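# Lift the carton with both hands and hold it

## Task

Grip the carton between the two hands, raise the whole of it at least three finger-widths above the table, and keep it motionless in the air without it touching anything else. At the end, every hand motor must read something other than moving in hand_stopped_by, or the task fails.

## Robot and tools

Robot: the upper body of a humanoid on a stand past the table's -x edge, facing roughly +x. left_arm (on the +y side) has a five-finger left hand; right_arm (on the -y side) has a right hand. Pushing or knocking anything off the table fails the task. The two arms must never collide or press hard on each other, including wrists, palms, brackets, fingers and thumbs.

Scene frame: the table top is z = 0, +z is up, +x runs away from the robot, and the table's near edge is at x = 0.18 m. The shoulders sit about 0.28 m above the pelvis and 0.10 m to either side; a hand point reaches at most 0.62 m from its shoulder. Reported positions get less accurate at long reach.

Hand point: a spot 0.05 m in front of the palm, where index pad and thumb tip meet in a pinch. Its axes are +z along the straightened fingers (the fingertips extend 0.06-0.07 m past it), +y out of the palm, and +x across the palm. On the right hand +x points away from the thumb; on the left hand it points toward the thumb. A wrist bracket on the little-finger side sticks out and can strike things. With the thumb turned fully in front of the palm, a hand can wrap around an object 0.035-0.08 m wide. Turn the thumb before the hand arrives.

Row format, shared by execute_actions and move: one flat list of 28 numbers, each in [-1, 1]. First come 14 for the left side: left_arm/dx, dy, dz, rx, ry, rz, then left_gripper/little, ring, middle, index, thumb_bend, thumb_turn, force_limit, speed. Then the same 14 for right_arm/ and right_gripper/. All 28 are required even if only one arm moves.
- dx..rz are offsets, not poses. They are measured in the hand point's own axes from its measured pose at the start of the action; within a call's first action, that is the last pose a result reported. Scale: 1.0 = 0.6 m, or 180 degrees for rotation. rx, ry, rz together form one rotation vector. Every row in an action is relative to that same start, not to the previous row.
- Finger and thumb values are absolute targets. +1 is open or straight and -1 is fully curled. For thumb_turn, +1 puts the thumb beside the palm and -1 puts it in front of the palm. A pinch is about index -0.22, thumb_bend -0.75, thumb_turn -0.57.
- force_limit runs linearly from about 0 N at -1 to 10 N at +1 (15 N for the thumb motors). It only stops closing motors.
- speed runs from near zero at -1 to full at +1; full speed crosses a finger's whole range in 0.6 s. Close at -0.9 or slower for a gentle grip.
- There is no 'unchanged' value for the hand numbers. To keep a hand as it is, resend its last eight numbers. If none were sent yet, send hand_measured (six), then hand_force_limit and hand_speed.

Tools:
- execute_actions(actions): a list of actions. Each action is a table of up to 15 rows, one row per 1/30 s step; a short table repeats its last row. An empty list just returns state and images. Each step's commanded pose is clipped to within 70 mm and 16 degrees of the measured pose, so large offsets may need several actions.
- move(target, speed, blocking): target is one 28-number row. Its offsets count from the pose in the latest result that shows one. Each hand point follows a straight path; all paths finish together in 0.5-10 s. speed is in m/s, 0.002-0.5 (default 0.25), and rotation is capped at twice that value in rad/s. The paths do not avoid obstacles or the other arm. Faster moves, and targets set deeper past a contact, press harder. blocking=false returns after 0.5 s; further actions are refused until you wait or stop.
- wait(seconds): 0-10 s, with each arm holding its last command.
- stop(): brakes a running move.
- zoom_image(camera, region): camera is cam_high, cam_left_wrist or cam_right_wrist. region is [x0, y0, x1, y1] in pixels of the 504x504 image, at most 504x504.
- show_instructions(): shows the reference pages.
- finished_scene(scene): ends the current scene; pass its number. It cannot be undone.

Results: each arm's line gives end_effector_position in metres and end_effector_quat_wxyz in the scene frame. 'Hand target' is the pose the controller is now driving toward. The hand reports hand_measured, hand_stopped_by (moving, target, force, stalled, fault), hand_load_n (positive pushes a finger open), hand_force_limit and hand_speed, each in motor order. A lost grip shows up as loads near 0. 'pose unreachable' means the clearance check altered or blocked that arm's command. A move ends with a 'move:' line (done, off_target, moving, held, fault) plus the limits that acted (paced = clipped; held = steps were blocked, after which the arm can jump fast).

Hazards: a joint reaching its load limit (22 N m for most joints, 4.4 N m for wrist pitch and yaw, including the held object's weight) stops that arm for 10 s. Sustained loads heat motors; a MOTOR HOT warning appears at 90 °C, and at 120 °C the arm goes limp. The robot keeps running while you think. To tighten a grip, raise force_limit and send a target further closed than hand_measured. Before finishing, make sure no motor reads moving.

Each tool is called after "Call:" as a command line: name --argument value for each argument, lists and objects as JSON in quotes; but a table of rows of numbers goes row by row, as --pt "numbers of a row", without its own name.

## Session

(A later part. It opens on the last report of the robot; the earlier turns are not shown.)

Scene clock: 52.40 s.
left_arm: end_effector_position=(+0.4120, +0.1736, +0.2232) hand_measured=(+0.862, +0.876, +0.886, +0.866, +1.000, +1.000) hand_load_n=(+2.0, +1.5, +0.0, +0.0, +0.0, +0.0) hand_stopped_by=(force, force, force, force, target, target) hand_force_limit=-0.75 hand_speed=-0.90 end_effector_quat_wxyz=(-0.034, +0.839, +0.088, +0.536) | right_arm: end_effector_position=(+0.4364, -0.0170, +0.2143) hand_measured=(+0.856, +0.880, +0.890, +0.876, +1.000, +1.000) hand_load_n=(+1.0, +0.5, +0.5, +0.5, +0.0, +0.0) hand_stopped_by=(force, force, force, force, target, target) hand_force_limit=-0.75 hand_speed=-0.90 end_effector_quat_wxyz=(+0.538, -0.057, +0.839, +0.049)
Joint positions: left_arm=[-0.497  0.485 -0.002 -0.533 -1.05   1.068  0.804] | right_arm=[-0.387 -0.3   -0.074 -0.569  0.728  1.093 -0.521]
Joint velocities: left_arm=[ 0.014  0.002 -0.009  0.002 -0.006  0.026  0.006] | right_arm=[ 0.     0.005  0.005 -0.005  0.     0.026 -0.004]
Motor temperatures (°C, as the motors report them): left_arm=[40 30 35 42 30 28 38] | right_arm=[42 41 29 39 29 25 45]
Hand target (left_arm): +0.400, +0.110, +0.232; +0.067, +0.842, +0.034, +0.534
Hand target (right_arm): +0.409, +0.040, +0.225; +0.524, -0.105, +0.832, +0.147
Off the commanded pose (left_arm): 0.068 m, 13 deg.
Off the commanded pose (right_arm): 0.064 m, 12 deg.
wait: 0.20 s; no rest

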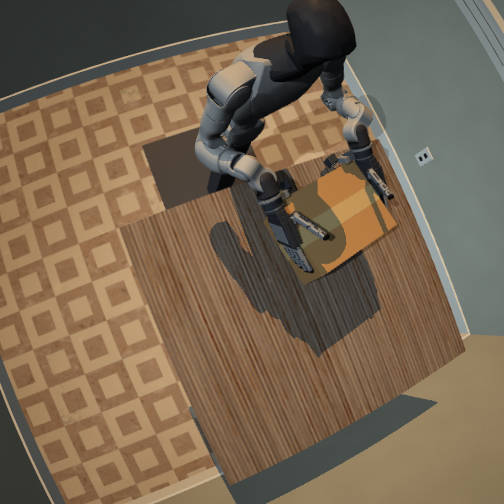

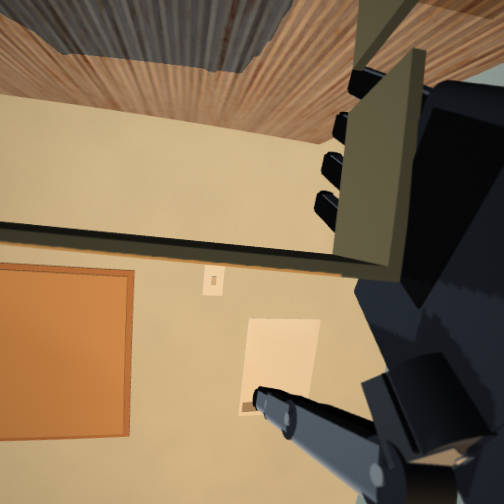

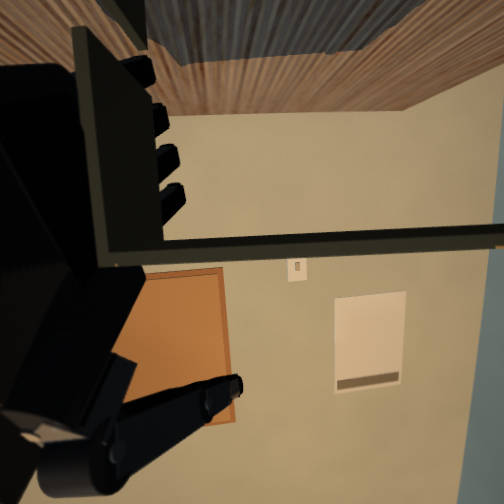

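Call:
execute_actions --actions '[[[-0.0074,0.1085,-0.0308,-0.072,-0.008,-0.004,0.63,0.63,0.63,0.63,1,1,-0.75,-0.9,-0.0035,0.104,-0.0249,-0.068,0.005,0.0112,0.63,0.63,0.63,0.63,1,1,-0.75,-0.9],[-0.0055,0.1085,-0.0313,-0.0722,-0.008,-0.0032,0.63,0.63,0.63,0.63,1,1,-0.75,-0.9,-0.0054,0.104,-0.0254,-0.0682,0.005,0.0109,0.63,0.63,0.63,0.63,1,1,-0.75,-0.9],[-0.0028,0.1085,-0.0319,-0.0724,-0.008,-0.0024,0.63,0.63,0.63,0.63,1,1,-0.75,-0.9,-0.0084,0.104,-0.0261,-0.0684,0.005,0.0106,0.63,0.63,0.63,0.63,1,1,-0.75,-0.9],[0.0004,0.1085,-0.0327,-0.0726,-0.008,-0.0016,0.63,0.63,0.63,0.63,1,1,-0.75,-0.9,-0.0118,0.104,-0.027,-0.0686,0.005,0.0103,0.63,0.63,0.63,0.63,1,1,-0.75,-0.9],[0.0041,0.1085,-0.0336,-0.0728,-0.008,-0.0008,0.63,0.63,0.63,0.63,1,1,-0.75,-0.9,-0.0157,0.104,-0.0279,-0.0688,0.005,0.01,0.63,0.63,0.63,0.63,1,1,-0.75,-0.9],[0.0083,0.1085,-0.0346,-0.073,-0.008,0,0.63,0.63,0.63,0.63,1,1,-0.75,-0.9,-0.0201,0.104,-0.029,-0.069,0.005,0.0097,0.63,0.63,0.63,0.63,1,1,-0.75,-0.9],[0.0124,0.1085,-0.0356,-0.0732,-0.008,0.0007,0.63,0.63,0.63,0.63,1,1,-0.75,-0.9,-0.0246,0.104,-0.0301,-0.0691,0.005,0.0094,0.63,0.63,0.63,0.63,1,1,-0.75,-0.9],[0.017,0.1085,-0.0367,-0.0734,-0.008,0.0014,0.63,0.63,0.63,0.63,1,1,-0.75,-0.9,-0.0295,0.104,-0.0313,-0.0692,0.005,0.0091,0.63,0.63,0.63,0.63,1,1,-0.75,-0.9],[0.0211,0.1085,-0.0376,-0.0736,-0.008,0.0021,0.63,0.63,0.63,0.63,1,1,-0.75,-0.9,-0.0339,0.104,-0.0324,-0.0693,0.005,0.0088,0.63,0.63,0.63,0.63,1,1,-0.75,-0.9],[0.0253,0.1087,-0.0386,-0.0738,-0.008,0.0028,0.63,0.63,0.63,0.63,1,1,-0.75,-0.9,-0.0383,0.1042,-0.0335,-0.0694,0.005,0.0085,0.63,0.63,0.63,0.63,1,1,-0.75,-0.9],[0.029,0.1089,-0.0395,-0.074,-0.008,0.0035,0.63,0.63,0.63,0.63,1,1,-0.75,-0.9,-0.0422,0.1044,-0.0344,-0.0696,0.005,0.0082,0.63,0.63,0.63,0.63,1,1,-0.75,-0.9],[0.0322,0.1091,-0.0403,-0.0742,-0.008,0.0041,0.63,0.63,0.63,0.63,1,1,-0.75,-0.9,-0.0456,0.1046,-0.0353,-0.0697,0.005,0.0079,0.63,0.63,0.63,0.63,1,1,-0.75,-0.9],[0.0349,0.1093,-0.0409,-0.0743,-0.008,0.0046,0.63,0.63,0.63,0.63,1,1,-0.75,-0.9,-0.0486,0.1048,-0.036,-0.0698,0.005,0.0076,0.63,0.63,0.63,0.63,1,1,-0.75,-0.9],[0.0368,0.1095,-0.0414,-0.0744,-0.008,0.005,0.63,0.63,0.63,0.63,1,1,-0.75,-0.9,-0.0505,0.105,-0.0365,-0.0699,0.005,0.0073,0.63,0.63,0.63,0.63,1,1,-0.75,-0.9],[0.0377,0.1095,-0.0416,-0.0745,-0.008,0.005,0.63,0.63,0.63,0.63,1,1,-0.75,-0.9,-0.0515,0.105,-0.0367,-0.07,0.005,0.007,0.63,0.63,0.63,0.63,1,1,-0.75,-0.9]]]'

Call:
wait --seconds 0.4

Scene clock: 54.20 s.
left_arm: end_effector_position=(+0.4179, +0.1747, +0.2518) hand_measured=(+0.862, +0.876, +0.886, +0.866, +1.000, +1.000) hand_load_n=(+3.5, +4.0, +1.0, +0.5, +0.0, +0.0) hand_stopped_by=(force, force, force, force, target, target) hand_force_limit=-0.75 hand_speed=-0.90 end_effector_quat_wxyz=(-0.035, +0.836, +0.082, +0.541) | right_arm: end_effector_position=(+0.4415, -0.0150, +0.2418) hand_measured=(+0.856, +0.880, +0.890, +0.876, +1.000, +1.000) hand_load_n=(+2.5, +1.5, +1.0, +1.5, +0.0, +0.0) hand_stopped_by=(force, force, force, force, target, target) hand_force_limit=-0.75 hand_speed=-0.90 end_effector_quat_wxyz=(+0.538, -0.056, +0.839, +0.056)
Joint positions: left_arm=[-0.624  0.469  0.091 -0.529 -1.183  1.224  0.907] | right_arm=[-0.516 -0.259 -0.194 -0.61   0.811  1.296 -0.578]
Joint velocities: left_arm=[-0.301 -0.1    0.23   0.061 -0.337  0.345  0.302] | right_arm=[-0.327  0.137 -0.252 -0.054  0.15   0.471 -0.159]
Motor temperatures (°C, as the motors report them): left_arm=[41 30 35 42 31 28 39] | right_arm=[43 41 29 39 29 25 46]
Hand target (left_arm): +0.406, +0.111, +0.259; +0.062, +0.842, +0.019, +0.535
Hand target (right_arm): +0.415, +0.040, +0.254; +0.526, -0.113, +0.830, +0.146
Off the commanded pose (left_arm): 0.067 m, 13 deg.
Off the commanded pose (right_arm): 0.063 m, 12 deg.

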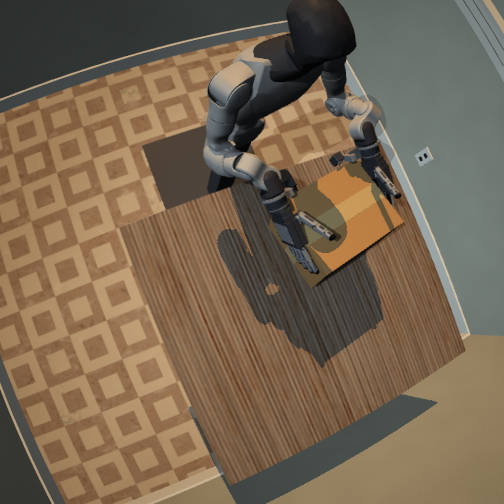

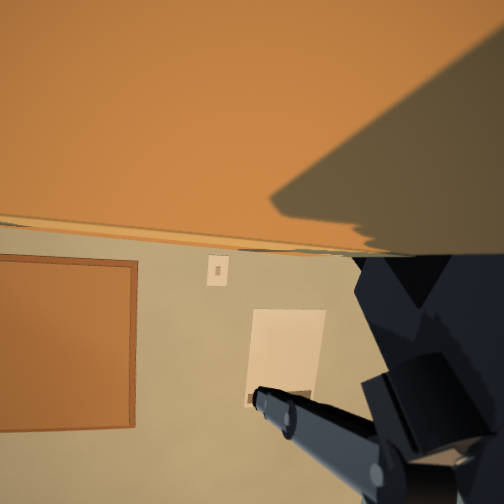

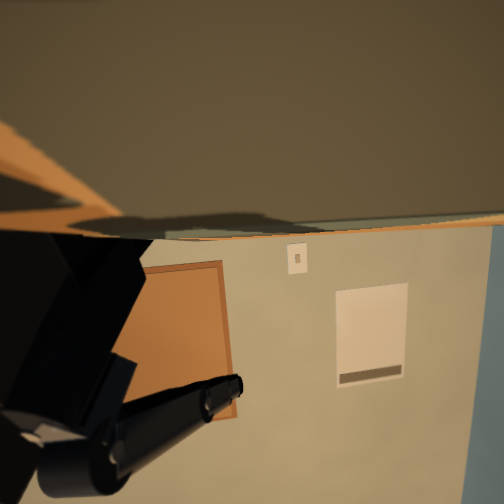

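Scene clock: 54.60 s.
left_arm: end_effector_position=(+0.4184, +0.1746, +0.2536) hand_measured=(+0.862, +0.876, +0.886, +0.866, +1.000, +1.000) hand_load_n=(+3.0, +3.5, +1.0, +0.5, +0.0, +0.0) hand_stopped_by=(force, force, force, force, target, target) hand_force_limit=-0.75 hand_speed=-0.90 end_effector_quat_wxyz=(-0.035, +0.838, +0.082, +0.538) | right_arm: end_effector_position=(+0.4419, -0.0149, +0.2438) hand_measured=(+0.856, +0.880, +0.890, +0.876, +1.000, +1.000) hand_load_n=(+2.0, +1.5, +1.0, +1.0, +0.0, +0.0) hand_stopped_by=(force, force, force, force, target, target) hand_force_limit=-0.75 hand_speed=-0.90 end_effector_quat_wxyz=(+0.536, -0.056, +0.840, +0.055)
Joint positions: left_arm=[-0.64   0.462  0.105 -0.523 -1.204  1.248  0.926] | right_arm=[-0.535 -0.25  -0.211 -0.614  0.819  1.33  -0.588]
Joint velocities: left_arm=[-0.005 -0.006 -0.006 -0.009  0.003  0.     0.   ] | right_arm=[ 0.005  0.    -0.018  0.005 -0.018  0.     0.   ]
Motor temperatures (°C, as the motors report them): left_arm=[41 30 35 42 31 28 39] | right_arm=[43 41 29 39 29 25 46]
Hand target (left_arm): +0.406, +0.111, +0.259; +0.062, +0.842, +0.019, +0.535
Hand target (right_arm): +0.415, +0.040, +0.254; +0.526, -0.113, +0.830, +0.146
Off the commanded pose (left_arm): 0.067 m, 13 deg.
Off the commanded pose (right_arm): 0.063 m, 12 deg.
wait: 0.40 s; at rest by 0.30 s

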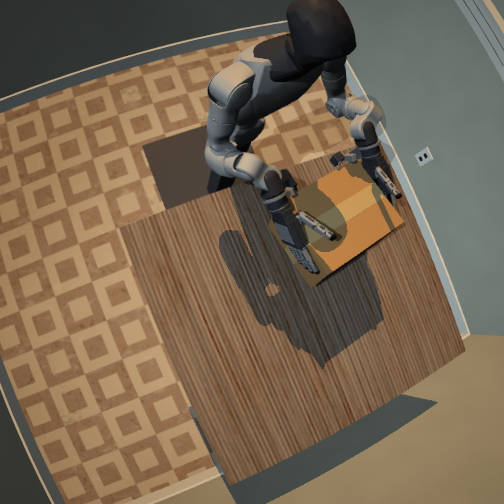

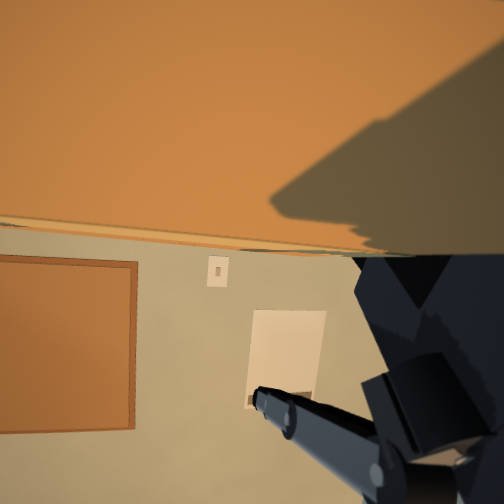

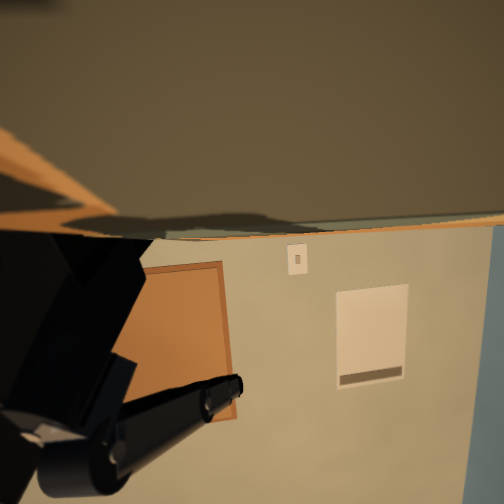

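Call:
execute_actions --actions '[[[-0.0117,0.108,-0.0292,-0.0724,-0.0095,0.002,0.63,0.63,0.63,0.63,1,1,-0.75,-0.9,-0.002,0.1027,-0.0237,-0.0668,0.004,0.004,0.63,0.63,0.63,0.63,1,1,-0.75,-0.9],[-0.0117,0.1085,-0.0292,-0.072,-0.0095,0.0023,0.63,0.63,0.63,0.63,1,1,-0.75,-0.9,-0.002,0.1034,-0.0237,-0.0666,0.004,0.0037,0.63,0.63,0.63,0.63,1,1,-0.75,-0.9],[-0.0117,0.109,-0.0292,-0.0716,-0.0095,0.0026,0.63,0.63,0.63,0.63,1,1,-0.75,-0.9,-0.002,0.104,-0.0237,-0.0664,0.004,0.0034,0.63,0.63,0.63,0.63,1,1,-0.75,-0.9],[-0.0117,0.1095,-0.0292,-0.0712,-0.0095,0.003,0.63,0.63,0.63,0.63,1,1,-0.75,-0.9,-0.002,0.1045,-0.0237,-0.0662,0.004,0.003,0.63,0.63,0.63,0.63,1,1,-0.75,-0.9],[-0.0117,0.110,-0.0292,-0.0708,-0.0095,0.003,0.63,0.63,0.63,0.63,1,1,-0.75,-0.9,-0.002,0.105,-0.0237,-0.066,0.004,0.003,0.63,0.63,0.63,0.63,1,1,-0.75,-0.9]]]'

Call:
zoom_image --camera "cam_high" --region '[220, 120, 430, 330]'

Scene clock: 55.67 s.
left_arm: end_effector_position=(+0.4179, +0.1737, +0.2507) hand_measured=(+0.862, +0.876, +0.886, +0.866, +1.000, +1.000) hand_load_n=(+0.0, +0.5, +0.0, +0.0, +0.0, +0.0) hand_stopped_by=(force, force, force, force, target, target) hand_force_limit=-0.75 hand_speed=-0.90 end_effector_quat_wxyz=(-0.038, +0.843, +0.082, +0.531) | right_arm: end_effector_position=(+0.4420, -0.0158, +0.2399) hand_measured=(+0.856, +0.880, +0.890, +0.876, +1.000, +1.000) hand_load_n=(+0.5, +0.0, +0.0, +0.0, +0.0, +0.0) hand_stopped_by=(force, force, force, force, target, target) hand_force_limit=-0.75 hand_speed=-0.90 end_effector_quat_wxyz=(+0.527, -0.052, +0.847, +0.050)
Joint positions: left_arm=[-0.653  0.436  0.12  -0.521 -1.213  1.291  0.953] | right_arm=[-0.55  -0.223 -0.229 -0.614  0.805  1.376 -0.596]
Joint velocities: left_arm=[ 0.006 -0.041  0.    -0.006 -0.012  0.042  0.   ] | right_arm=[ 0.008  0.006 -0.012  0.005 -0.055  0.078  0.004]
Motor temperatures (°C, as the motors report them): left_arm=[42 30 35 42 31 28 40] | right_arm=[44 41 29 39 29 26 46]
Hand target (left_arm): +0.406, +0.110, +0.258; +0.057, +0.846, +0.019, +0.531
Hand target (right_arm): +0.416, +0.041, +0.254; +0.523, -0.109, +0.833, +0.143
Off the commanded pose (left_arm): 0.068 m, 13 deg.
Off the commanded pose (right_arm): 0.066 m, 13 deg.

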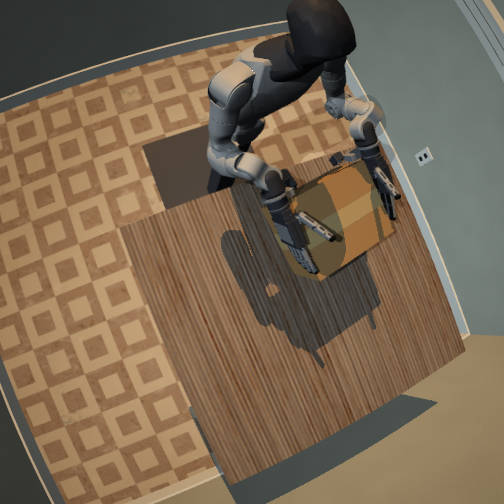

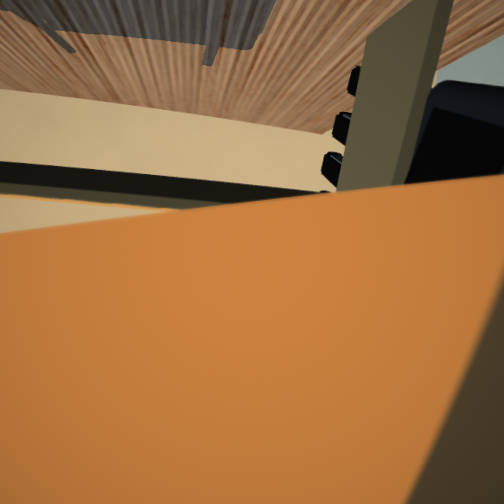

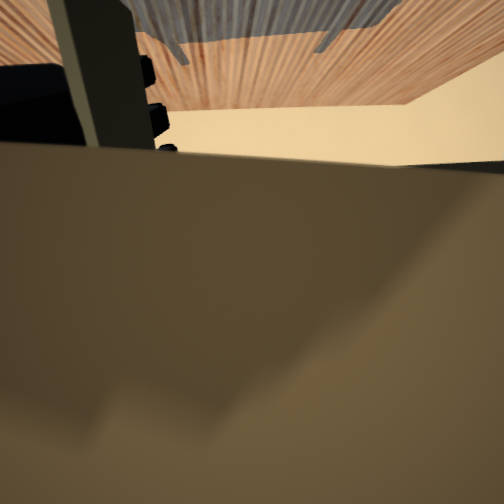

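Region (220, 120, 430, 330) of cam_high's 504x504 image, scaled by 2.400, with more detail than that image has.

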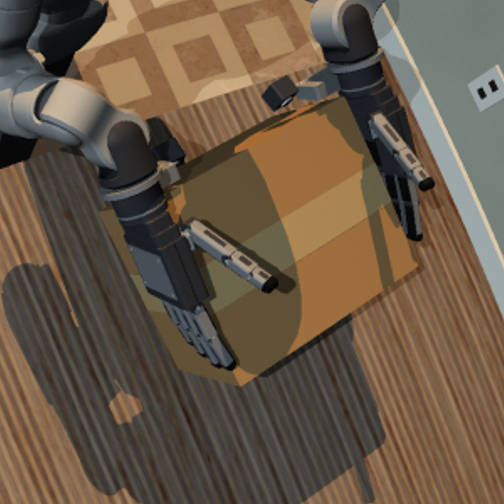

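Call:
execute_actions --actions '[]'

Call:
zoom_image --camera "cam_high" --region '[220, 120, 430, 330]'

Scene clock: 55.80 s.
left_arm: end_effector_position=(+0.4177, +0.1723, +0.2502) hand_measured=(+0.862, +0.876, +0.886, +0.866, +1.000, +1.000) hand_load_n=(+0.5, +0.5, +0.0, +0.0, +0.0, +0.0) hand_stopped_by=(force, force, force, force, target, target) hand_force_limit=-0.75 hand_speed=-0.90 end_effector_quat_wxyz=(-0.036, +0.843, +0.081, +0.530) | right_arm: end_effector_position=(+0.4418, -0.0169, +0.2380) hand_measured=(+0.856, +0.880, +0.890, +0.876, +1.000, +1.000) hand_load_n=(+1.0, +0.5, +0.5, +0.0, +0.0, +0.0) hand_stopped_by=(force, force, force, force, target, target) hand_force_limit=-0.75 hand_speed=-0.90 end_effector_quat_wxyz=(+0.525, -0.052, +0.848, +0.048)
Joint positions: left_arm=[-0.653  0.432  0.12  -0.521 -1.214  1.294  0.953] | right_arm=[-0.548 -0.222 -0.23  -0.614  0.801  1.381 -0.596]
Joint velocities: left_arm=[-0.006  0.     0.008 -0.008  0.003  0.    -0.002] | right_arm=[ 0.002  0.    -0.006 -0.002 -0.006 -0.008  0.01 ]
Motor temperatures (°C, as the motors report them): left_arm=[42 30 35 42 31 28 40] | right_arm=[44 41 29 39 29 26 47]
Hand target (left_arm): +0.406, +0.110, +0.258; +0.057, +0.846, +0.019, +0.531
Hand target (right_arm): +0.416, +0.041, +0.254; +0.523, -0.109, +0.833, +0.143
Off the commanded pose (left_arm): 0.067 m, 13 deg.
Off the commanded pose (right_arm): 0.068 m, 13 deg.

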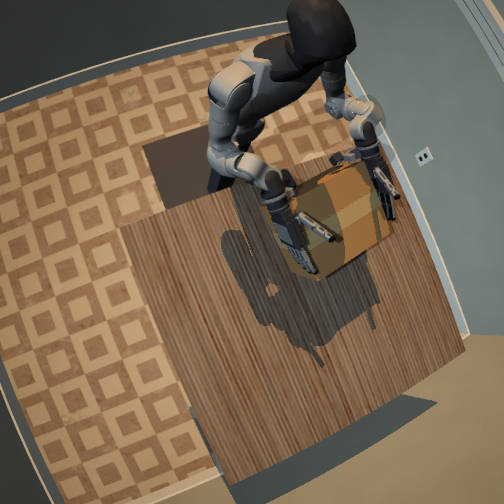

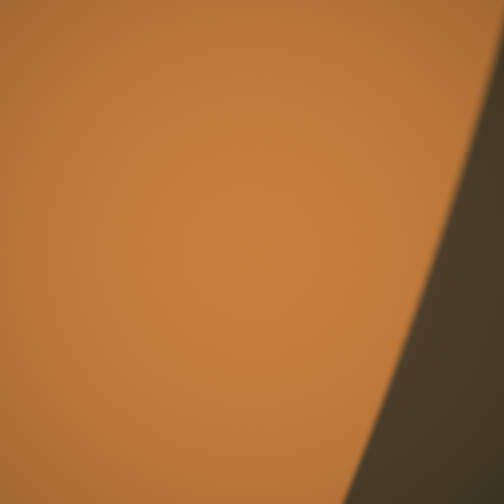

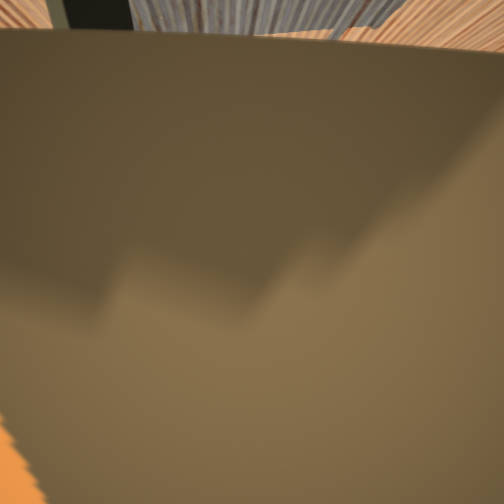

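Region (220, 120, 430, 330) of cam_high's 504x504 image, scaled by 2.400, with more detail than that image has.

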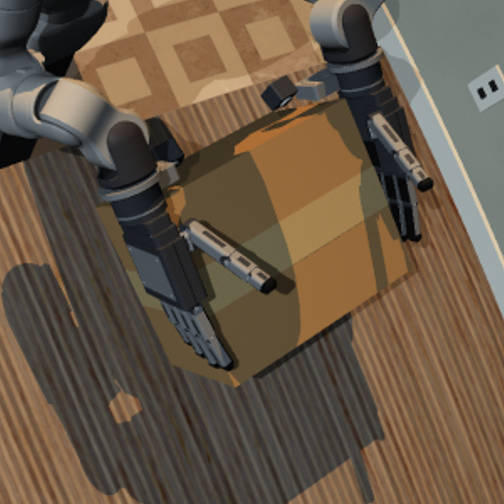

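Call:
execute_actions --actions '[[[-0.0057,0.1065,-0.030,-0.072,-0.0035,0.001,0.6,0.6,0.63,0.63,1,1,-0.6,-0.92,-0.011,0.1085,-0.029,-0.0715,-0.0047,0.003,0.6,0.6,0.6,0.63,1,1,-0.7,-0.92]]]'

Call:
zoom_image --camera "cam_high" --region '[220, 120, 430, 330]'

Scene clock: 56.70 s.
left_arm: end_effector_position=(+0.4180, +0.1736, +0.2511) hand_measured=(+0.854, +0.868, +0.886, +0.866, +1.000, +1.000) hand_load_n=(+3.0, +3.0, +0.0, +0.0, +0.0, +0.0) hand_stopped_by=(force, force, force, force, target, target) hand_force_limit=-0.60 hand_speed=-0.92 end_effector_quat_wxyz=(-0.036, +0.842, +0.084, +0.531) | right_arm: end_effector_position=(+0.4422, -0.0166, +0.2396) hand_measured=(+0.852, +0.872, +0.882, +0.876, +1.000, +1.000) hand_load_n=(+1.0, +1.5, +1.0, +0.0, +0.0, +0.0) hand_stopped_by=(force, force, force, force, target, target) hand_force_limit=-0.70 hand_speed=-0.92 end_effector_quat_wxyz=(+0.527, -0.049, +0.847, +0.051)
Joint positions: left_arm=[-0.654  0.428  0.127 -0.521 -1.21   1.297  0.952] | right_arm=[-0.551 -0.209 -0.238 -0.619  0.784  1.386 -0.581]
Joint velocities: left_arm=[0.    0.    0.    0.006 0.008 0.012 0.   ] | right_arm=[-0.017  0.012  0.005 -0.008 -0.034  0.009  0.034]
Motor temperatures (°C, as the motors report them): left_arm=[42 30 35 42 31 28 40] | right_arm=[45 41 29 39 29 26 47]
Hand target (left_arm): +0.406, +0.110, +0.258; +0.058, +0.846, +0.020, +0.530
Hand target (right_arm): +0.417, +0.041, +0.255; +0.522, -0.108, +0.834, +0.144
Off the commanded pose (left_arm): 0.068 m, 13 deg.
Off the commanded pose (right_arm): 0.067 m, 13 deg.

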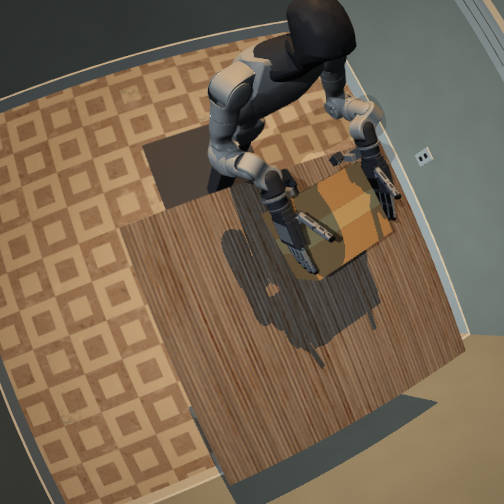

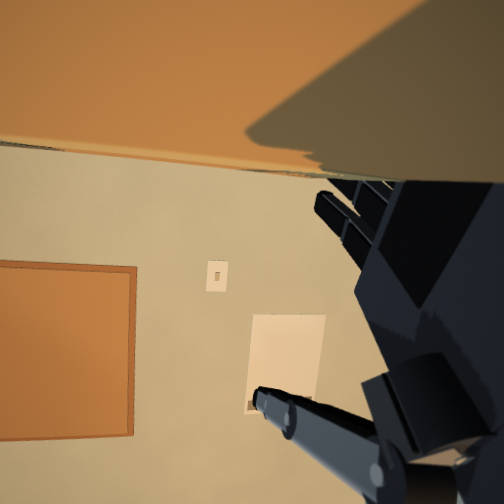

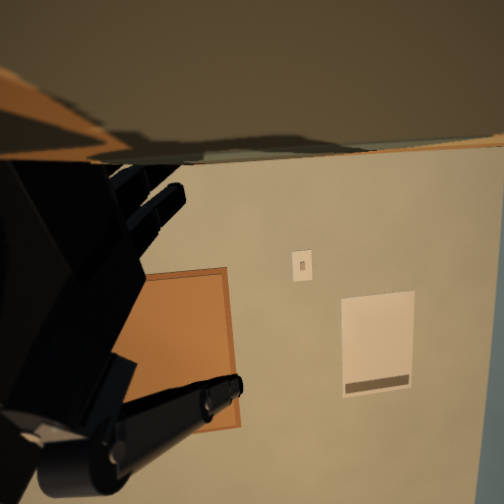

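Region (220, 120, 430, 330) of cam_high's 504x504 image, scaled by 2.400, with more detail than that image has.

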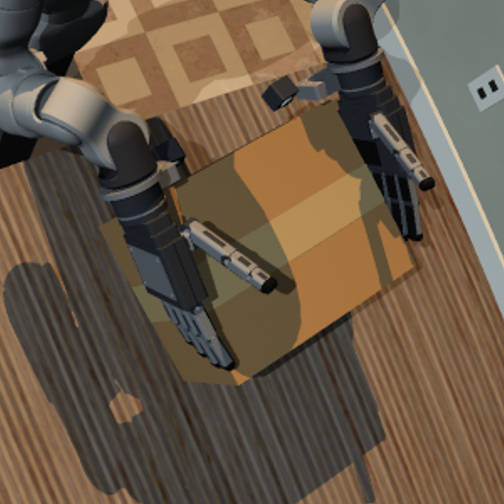

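Call:
execute_actions --actions '[[[-0.009,0.108,-0.030,-0.072,-0.004,0.002,0.6,0.6,0.63,0.63,1,1,-0.6,-0.92,-0.007,0.108,-0.028,-0.0705,-0.003,0.001,0.6,0.6,0.6,0.63,1,1,-0.7,-0.92],[-0.012,0.108,-0.029,-0.072,-0.004,0.0015,0.6,0.6,0.63,0.63,1,1,-0.6,-0.92,-0.004,0.108,-0.027,-0.0703,-0.003,0.0015,0.6,0.6,0.6,0.63,1,1,-0.7,-0.92],[-0.016,0.108,-0.028,-0.072,-0.004,0.001,0.6,0.6,0.63,0.63,1,1,-0.6,-0.92,0,0.108,-0.026,-0.07,-0.003,0.002,0.6,0.6,0.6,0.63,1,1,-0.7,-0.92],[-0.021,0.108,-0.0265,-0.072,-0.004,0,0.6,0.6,0.63,0.63,1,1,-0.6,-0.92,0.005,0.108,-0.0245,-0.07,-0.003,0.0025,0.6,0.6,0.6,0.63,1,1,-0.7,-0.92],[-0.026,0.108,-0.025,-0.072,-0.004,-0.001,0.6,0.6,0.63,0.63,1,1,-0.6,-0.92,0.01,0.108,-0.023,-0.07,-0.003,0.003,0.6,0.6,0.6,0.63,1,1,-0.7,-0.92],[-0.031,0.108,-0.0235,-0.072,-0.004,-0.002,0.6,0.6,0.63,0.63,1,1,-0.6,-0.92,0.015,0.108,-0.0215,-0.07,-0.003,0.0035,0.6,0.6,0.6,0.63,1,1,-0.7,-0.92],[-0.036,0.108,-0.022,-0.072,-0.004,-0.003,0.6,0.6,0.63,0.63,1,1,-0.6,-0.92,0.02,0.108,-0.02,-0.07,-0.003,0.004,0.6,0.6,0.6,0.63,1,1,-0.7,-0.92],[-0.041,0.108,-0.0205,-0.072,-0.004,-0.004,0.6,0.6,0.63,0.63,1,1,-0.6,-0.92,0.025,0.108,-0.0185,-0.07,-0.003,0.0045,0.6,0.6,0.6,0.63,1,1,-0.7,-0.92],[-0.045,0.108,-0.019,-0.072,-0.004,-0.0045,0.6,0.6,0.63,0.63,1,1,-0.6,-0.92,0.029,0.108,-0.017,-0.07,-0.003,0.005,0.6,0.6,0.6,0.63,1,1,-0.7,-0.92],[-0.049,0.108,-0.018,-0.072,-0.004,-0.005,0.6,0.6,0.63,0.63,1,1,-0.6,-0.92,0.033,0.108,-0.016,-0.07,-0.003,0.0055,0.6,0.6,0.6,0.63,1,1,-0.7,-0.92],[-0.052,0.108,-0.017,-0.072,-0.004,-0.0055,0.6,0.6,0.63,0.63,1,1,-0.6,-0.92,0.036,0.108,-0.015,-0.07,-0.003,0.006,0.6,0.6,0.6,0.63,1,1,-0.7,-0.92],[-0.055,0.108,-0.016,-0.072,-0.004,-0.006,0.6,0.6,0.63,0.63,1,1,-0.6,-0.92,0.039,0.108,-0.014,-0.07,-0.003,0.006,0.6,0.6,0.6,0.63,1,1,-0.7,-0.92],[-0.057,0.108,-0.0155,-0.072,-0.004,-0.006,0.6,0.6,0.63,0.63,1,1,-0.6,-0.92,0.041,0.108,-0.0135,-0.07,-0.003,0.006,0.6,0.6,0.6,0.63,1,1,-0.7,-0.92]]]'

Call:
zoom_image --camera "cam_high" --region '[220, 120, 430, 330]'

Scene clock: 58.90 s.
left_arm: end_effector_position=(+0.4111, +0.1732, +0.2173) hand_measured=(+0.854, +0.868, +0.886, +0.866, +1.000, +1.000) hand_load_n=(+2.0, +1.5, +0.0, +0.0, +0.0, +0.0) hand_stopped_by=(force, force, force, force, target, target) hand_force_limit=-0.60 hand_speed=-0.92 end_effector_quat_wxyz=(-0.037, +0.846, +0.088, +0.525) | right_arm: end_effector_position=(+0.4359, -0.0189, +0.2090) hand_measured=(+0.852, +0.872, +0.882, +0.876, +1.000, +1.000) hand_load_n=(+0.5, +0.0, +0.0, +0.0, +0.0, +0.0) hand_stopped_by=(force, force, force, force, target, target) hand_force_limit=-0.70 hand_speed=-0.92 end_effector_quat_wxyz=(+0.522, -0.045, +0.850, +0.050)
Joint positions: left_arm=[-0.503  0.439  0.03  -0.535 -1.023  1.139  0.797] | right_arm=[-0.406 -0.218 -0.132 -0.587  0.664  1.197 -0.486]
Joint velocities: left_arm=[ 0.189  0.064 -0.149  0.     0.298 -0.247 -0.284] | right_arm=[ 0.178 -0.038  0.15   0.075 -0.187 -0.261  0.202]
Motor temperatures (°C, as the motors report them): left_arm=[43 30 35 42 31 29 41] | right_arm=[46 42 29 39 29 27 49]
Hand target (left_arm): +0.401, +0.109, +0.227; +0.062, +0.846, +0.031, +0.529
Hand target (right_arm): +0.412, +0.040, +0.226; +0.520, -0.097, +0.836, +0.148
Off the commanded pose (left_arm): 0.069 m, 13 deg.
Off the commanded pose (right_arm): 0.069 m, 13 deg.

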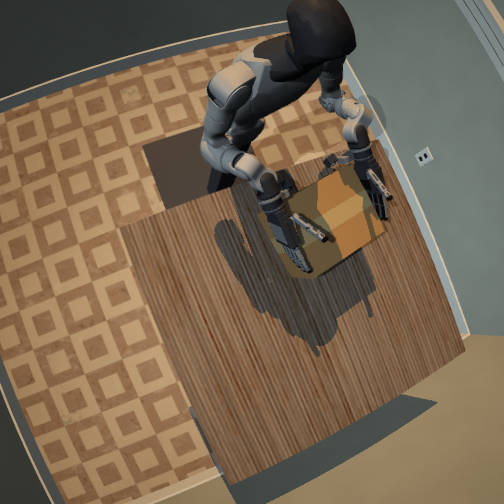

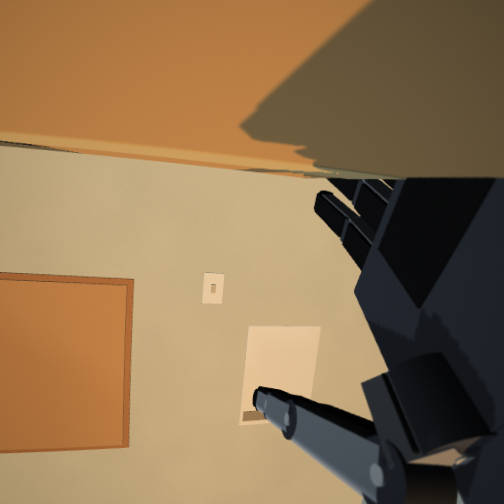

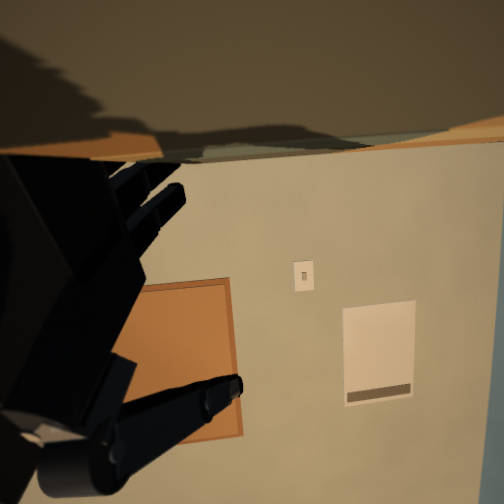

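Region (220, 120, 430, 330) of cam_high's 504x504 image, scaled by 2.400, with more detail than that image has.

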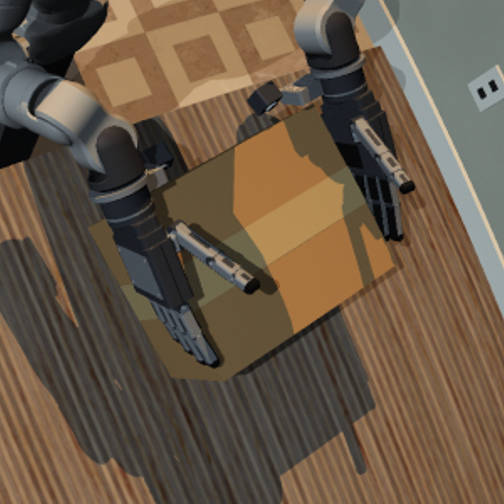

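Call:
execute_actions --actions '[[[-0.003,0.108,-0.031,-0.072,0.001,-0.004,0.6,0.6,0.63,0.63,1,1,-0.6,-0.92,-0.008,0.108,-0.027,-0.071,-0.008,0.004,0.6,0.6,0.6,0.63,1,1,-0.7,-0.92],[-0.005,0.108,-0.033,-0.072,0.003,-0.004,0.6,0.6,0.63,0.63,1,1,-0.6,-0.92,-0.006,0.108,-0.029,-0.071,-0.01,0.004,0.6,0.6,0.6,0.63,1,1,-0.7,-0.92],[-0.008,0.107,-0.035,-0.072,0.006,-0.004,0.6,0.6,0.63,0.63,1,1,-0.6,-0.92,-0.003,0.107,-0.031,-0.071,-0.013,0.004,0.6,0.6,0.6,0.63,1,1,-0.7,-0.92],[-0.011,0.106,-0.037,-0.072,0.009,-0.004,0.6,0.6,0.63,0.63,1,1,-0.6,-0.92,0,0.106,-0.033,-0.071,-0.016,0.004,0.6,0.6,0.6,0.63,1,1,-0.7,-0.92],[-0.014,0.106,-0.039,-0.071,0.012,-0.004,0.6,0.6,0.63,0.63,1,1,-0.6,-0.92,0.003,0.106,-0.035,-0.07,-0.019,0.004,0.6,0.6,0.6,0.63,1,1,-0.7,-0.92],[-0.017,0.106,-0.041,-0.071,0.015,-0.004,0.6,0.6,0.63,0.63,1,1,-0.6,-0.92,0.006,0.106,-0.037,-0.07,-0.022,0.004,0.6,0.6,0.6,0.63,1,1,-0.7,-0.92],[-0.02,0.106,-0.043,-0.071,0.018,-0.004,0.6,0.6,0.63,0.63,1,1,-0.6,-0.92,0.009,0.106,-0.039,-0.07,-0.025,0.004,0.6,0.6,0.6,0.63,1,1,-0.7,-0.92],[-0.023,0.106,-0.045,-0.071,0.021,-0.004,0.6,0.6,0.63,0.63,1,1,-0.6,-0.92,0.012,0.106,-0.041,-0.07,-0.028,0.004,0.6,0.6,0.6,0.63,1,1,-0.7,-0.92],[-0.026,0.106,-0.047,-0.071,0.024,-0.004,0.6,0.6,0.63,0.63,1,1,-0.6,-0.92,0.015,0.106,-0.043,-0.07,-0.031,0.004,0.6,0.6,0.6,0.63,1,1,-0.7,-0.92],[-0.029,0.106,-0.049,-0.071,0.027,-0.004,0.6,0.6,0.63,0.63,1,1,-0.6,-0.92,0.018,0.106,-0.045,-0.07,-0.034,0.004,0.6,0.6,0.6,0.63,1,1,-0.7,-0.92],[-0.032,0.106,-0.051,-0.071,0.03,-0.004,0.6,0.6,0.63,0.63,1,1,-0.6,-0.92,0.021,0.106,-0.047,-0.07,-0.037,0.004,0.6,0.6,0.6,0.63,1,1,-0.7,-0.92],[-0.035,0.106,-0.053,-0.071,0.032,-0.004,0.6,0.6,0.63,0.63,1,1,-0.6,-0.92,0.024,0.106,-0.049,-0.07,-0.039,0.004,0.6,0.6,0.6,0.63,1,1,-0.7,-0.92],[-0.037,0.106,-0.054,-0.071,0.033,-0.004,0.6,0.6,0.63,0.63,1,1,-0.6,-0.92,0.026,0.106,-0.05,-0.07,-0.04,0.004,0.6,0.6,0.6,0.63,1,1,-0.7,-0.92]]]'

Call:
zoom_image --camera "cam_high" --region '[230, 130, 400, 300]'

Scene clock: 60.37 s.
left_arm: end_effector_position=(+0.3926, +0.1692, +0.2059) hand_measured=(+0.854, +0.868, +0.886, +0.866, +1.000, +1.000) hand_load_n=(+0.5, +1.0, +0.0, +0.0, +0.0, +0.0) hand_stopped_by=(force, force, force, force, target, target) hand_force_limit=-0.60 hand_speed=-0.92 end_effector_quat_wxyz=(-0.048, +0.818, +0.079, +0.568) | right_arm: end_effector_position=(+0.4188, -0.0221, +0.1997) hand_measured=(+0.852, +0.872, +0.882, +0.876, +1.000, +1.000) hand_load_n=(+0.0, +0.0, +0.0, +0.0, +0.0, +0.0) hand_stopped_by=(force, force, force, force, target, target) hand_force_limit=-0.70 hand_speed=-0.92 end_effector_quat_wxyz=(+0.569, -0.048, +0.820, +0.048)
Joint positions: left_arm=[-0.29   0.472 -0.101 -0.609 -0.779  0.866  0.648] | right_arm=[-0.188 -0.237  0.008 -0.598  0.488  0.861 -0.372]
Joint velocities: left_arm=[ 0.374  0.075 -0.195 -0.046  0.367 -0.482 -0.24 ] | right_arm=[ 0.382 -0.02   0.193  0.002 -0.256 -0.531  0.173]
Motor temperatures (°C, as the motors report them): left_arm=[43 30 35 42 31 29 42] | right_arm=[46 42 29 39 30 27 49]
Hand target (left_arm): +0.380, +0.107, +0.215; +0.054, +0.818, +0.030, +0.572
Hand target (right_arm): +0.394, +0.033, +0.213; +0.564, -0.090, +0.808, +0.147
Off the commanded pose (left_arm): 0.067 m, 13 deg.
Off the commanded pose (right_arm): 0.067 m, 13 deg.

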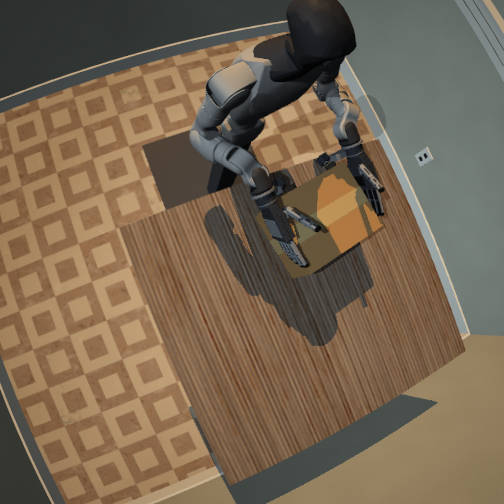

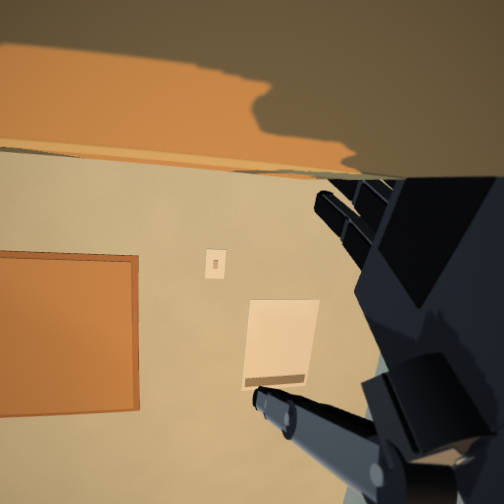

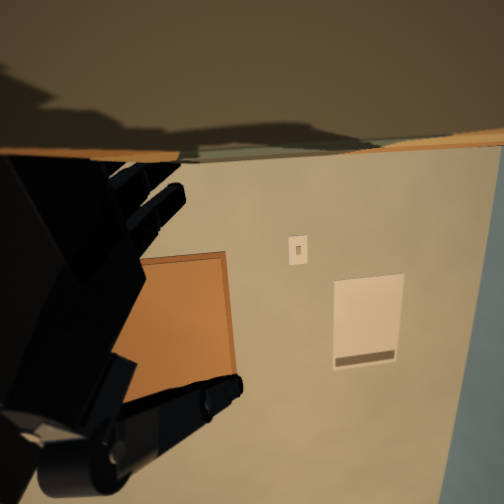

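Region (230, 130, 400, 300) of cam_high's 504x504 image, scaled by 2.965, with more detail than that image has.

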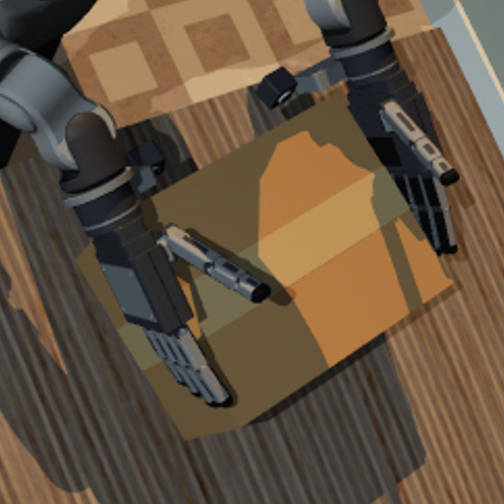

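Call:
execute_actions --actions '[[[-0.012,0.098,-0.026,-0.065,0.002,-0.008,0.6,0.6,0.63,0.63,1,1,-0.6,-0.92,0.002,0.098,-0.026,-0.064,-0.004,0.008,0.6,0.6,0.6,0.63,1,1,-0.7,-0.92],[-0.014,0.088,-0.023,-0.058,0.002,-0.007,0.6,0.6,0.63,0.63,1,1,-0.6,-0.92,0.006,0.088,-0.023,-0.057,-0.004,0.007,0.6,0.6,0.6,0.63,1,1,-0.7,-0.92],[-0.016,0.077,-0.02,-0.051,0.002,-0.006,0.6,0.6,0.63,0.63,1,1,-0.6,-0.92,0.01,0.077,-0.02,-0.05,-0.003,0.006,0.6,0.6,0.6,0.63,1,1,-0.7,-0.92],[-0.017,0.066,-0.017,-0.044,0.002,-0.005,0.6,0.6,0.63,0.63,1,1,-0.6,-0.92,0.013,0.066,-0.017,-0.043,-0.003,0.004,0.6,0.6,0.6,0.63,1,1,-0.7,-0.92],[-0.018,0.055,-0.014,-0.037,0.002,-0.004,0.93,0.93,0.93,0.93,1,1,-0.75,-0.7,0.015,0.055,-0.014,-0.036,-0.002,0.003,0.93,0.93,0.93,0.93,1,1,-0.75,-0.7],[-0.018,0.044,-0.012,-0.03,0.001,-0.003,0.93,0.93,0.93,0.93,1,1,-0.75,-0.7,0.016,0.044,-0.012,-0.029,-0.002,0.001,0.93,0.93,0.93,0.93,1,1,-0.75,-0.7],[-0.018,0.033,-0.01,-0.023,0.001,-0.002,0.93,0.93,0.93,0.93,1,1,-0.75,-0.7,0.017,0.033,-0.01,-0.022,-0.001,0,0.93,0.93,0.93,0.93,1,1,-0.75,-0.7],[-0.018,0.022,-0.008,-0.016,0,0,0.93,0.93,0.93,0.93,1,1,-0.75,-0.7,0.018,0.022,-0.008,-0.015,0,-0.002,0.93,0.93,0.93,0.93,1,1,-0.75,-0.7],[-0.018,0.011,-0.006,-0.009,0,0.002,0.93,0.93,0.93,0.93,1,1,-0.75,-0.7,0.018,0.011,-0.006,-0.008,0,-0.004,0.93,0.93,0.93,0.93,1,1,-0.75,-0.7],[-0.018,0.002,-0.004,-0.004,0,0.003,0.93,0.93,0.93,0.93,1,1,-0.75,-0.7,0.019,0.002,-0.004,-0.003,0,-0.006,0.93,0.93,0.93,0.93,1,1,-0.75,-0.7],[-0.019,-0.005,-0.004,-0.0025,0,0.0036,0.93,0.93,0.93,0.93,1,1,-0.75,-0.7,0.02,-0.005,-0.004,-0.001,0,-0.007,0.93,0.93,0.93,0.93,1,1,-0.75,-0.7],[-0.021,-0.009,-0.004,-0.0025,0,0.0036,0.93,0.93,0.93,0.93,1,1,-0.75,-0.7,0.023,-0.009,-0.004,-0.001,0,-0.007,0.93,0.93,0.93,0.93,1,1,-0.75,-0.7]]]'

Call:
zoom_image --camera "cam_high" --region '[230, 130, 400, 300]'

Scene clock: 61.63 s.
left_arm: end_effector_position=(+0.3852, +0.1726, +0.1945) hand_measured=(+0.930, +0.930, +0.930, +0.930, +1.000, +1.000) hand_load_n=(+0.0, +0.0, +0.0, +0.0, +0.0, +0.0) hand_stopped_by=(target, target, target, target, target, target) hand_force_limit=-0.75 hand_speed=-0.70 end_effector_quat_wxyz=(-0.051, +0.819, +0.070, +0.567) | right_arm: end_effector_position=(+0.4132, -0.0276, +0.1887) hand_measured=(+0.930, +0.930, +0.930, +0.930, +1.000, +1.000) hand_load_n=(+0.0, +0.0, +0.0, +0.0, +0.0, +0.0) hand_stopped_by=(target, target, target, target, target, target) hand_force_limit=-0.75 hand_speed=-0.70 end_effector_quat_wxyz=(+0.570, -0.058, +0.818, +0.041)
Joint positions: left_arm=[-0.225  0.502 -0.119 -0.6   -0.734  0.794  0.593] | right_arm=[-0.13  -0.261  0.028 -0.574  0.451  0.781 -0.33 ]
Joint velocities: left_arm=[ 0.107  0.084  0.083 -0.002 -0.009 -0.007 -0.039] | right_arm=[ 0.115 -0.071 -0.071  0.067  0.003 -0.025  0.05 ]
Motor temperatures (°C, as the motors report them): left_arm=[43 30 35 42 31 29 42] | right_arm=[46 42 29 39 30 28 49]
Hand target (left_arm): +0.385, +0.173, +0.195; -0.048, +0.819, +0.071, +0.568
Hand target (right_arm): +0.413, -0.029, +0.188; +0.570, -0.057, +0.819, +0.042
Off the commanded pose (left_arm): 0.001 m, 0 deg.
Off the commanded pose (right_arm): 0.001 m, 0 deg.

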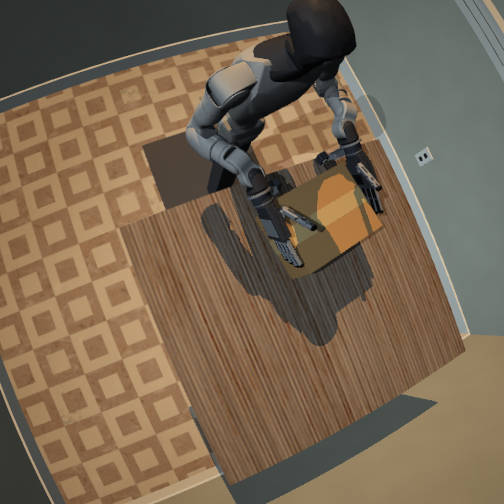

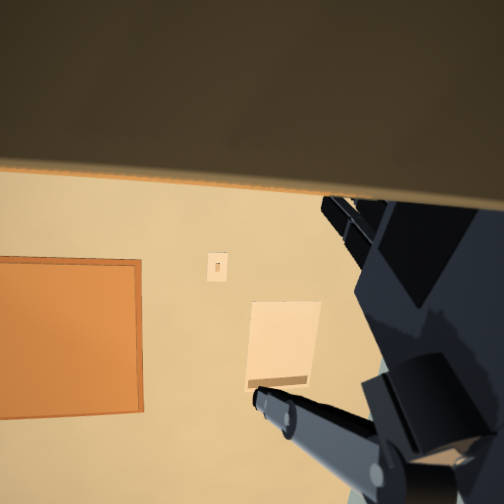

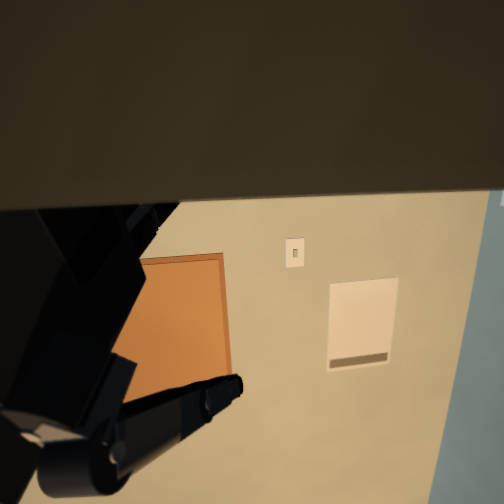

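Region (230, 130, 400, 300) of cam_high's 504x504 image, scaled by 2.965, with more detail than that image has.

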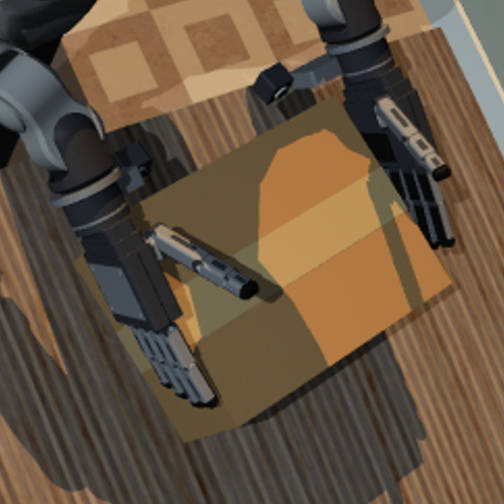

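Call:
move --target '[-0.0363,0.003,0.029,-0.001,0,-0.001,0.93,0.93,0.93,0.93,1,1,-0.75,-0.7,0.038,0.003,0.025,0,0,0,0.93,0.93,0.93,0.93,1,1,-0.75,-0.7]' --speed 0.1

Call:
zoom_image --camera "cam_high" --region '[230, 130, 400, 300]'

Scene clock: 62.63 s.
left_arm: end_effector_position=(+0.3938, +0.1740, +0.1686) hand_measured=(+0.930, +0.930, +0.930, +0.930, +1.000, +1.000) hand_load_n=(+0.0, +0.0, +0.0, +0.0, +0.0, +0.0) hand_stopped_by=(target, target, target, target, target, target) hand_force_limit=-0.75 hand_speed=-0.70 end_effector_quat_wxyz=(-0.049, +0.819, +0.073, +0.567) | right_arm: end_effector_position=(+0.4207, -0.0279, +0.1636) hand_measured=(+0.930, +0.930, +0.930, +0.930, +1.000, +1.000) hand_load_n=(+0.0, +0.0, +0.0, +0.0, +0.0, +0.0) hand_stopped_by=(target, target, target, target, target, target) hand_force_limit=-0.75 hand_speed=-0.70 end_effector_quat_wxyz=(+0.571, -0.053, +0.818, +0.040)
Joint positions: left_arm=[-0.216  0.487 -0.191 -0.432 -0.633  0.621  0.51 ] | right_arm=[-0.125 -0.249  0.078 -0.397  0.391  0.596 -0.292]
Joint velocities: left_arm=[-0.003  0.02  -0.02   0.011  0.005 -0.016  0.   ] | right_arm=[-0.005  0.    -0.003  0.     0.005 -0.009  0.   ]
Motor temperatures (°C, as the motors report them): left_arm=[43 30 35 42 31 29 41] | right_arm=[46 42 29 39 29 27 48]
Hand target (left_arm): +0.394, +0.173, +0.168; -0.049, +0.819, +0.071, +0.567
Hand target (right_arm): +0.420, -0.026, +0.162; +0.570, -0.055, +0.819, +0.041
Off the commanded pose (left_arm): 0.002 m, 0 deg.
Off the commanded pose (right_arm): 0.004 m, 1 deg.
move: off_target (right_arm)

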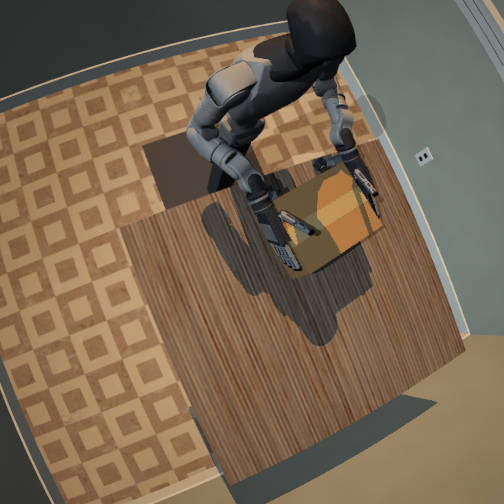

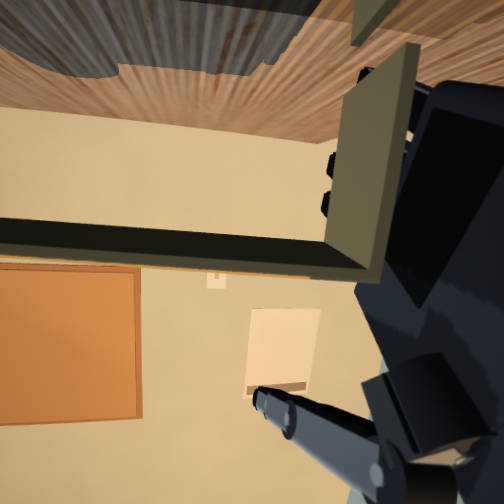

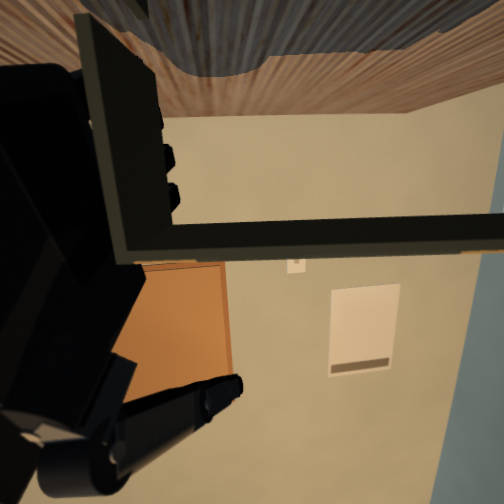

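Region (230, 130, 400, 300) of cam_high's 504x504 image, scaled by 2.965, with more detail than that image has.

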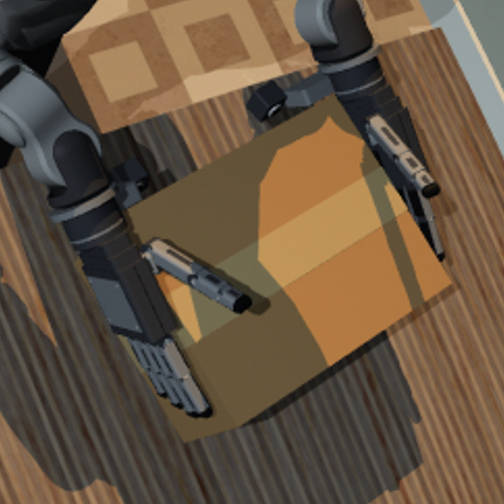

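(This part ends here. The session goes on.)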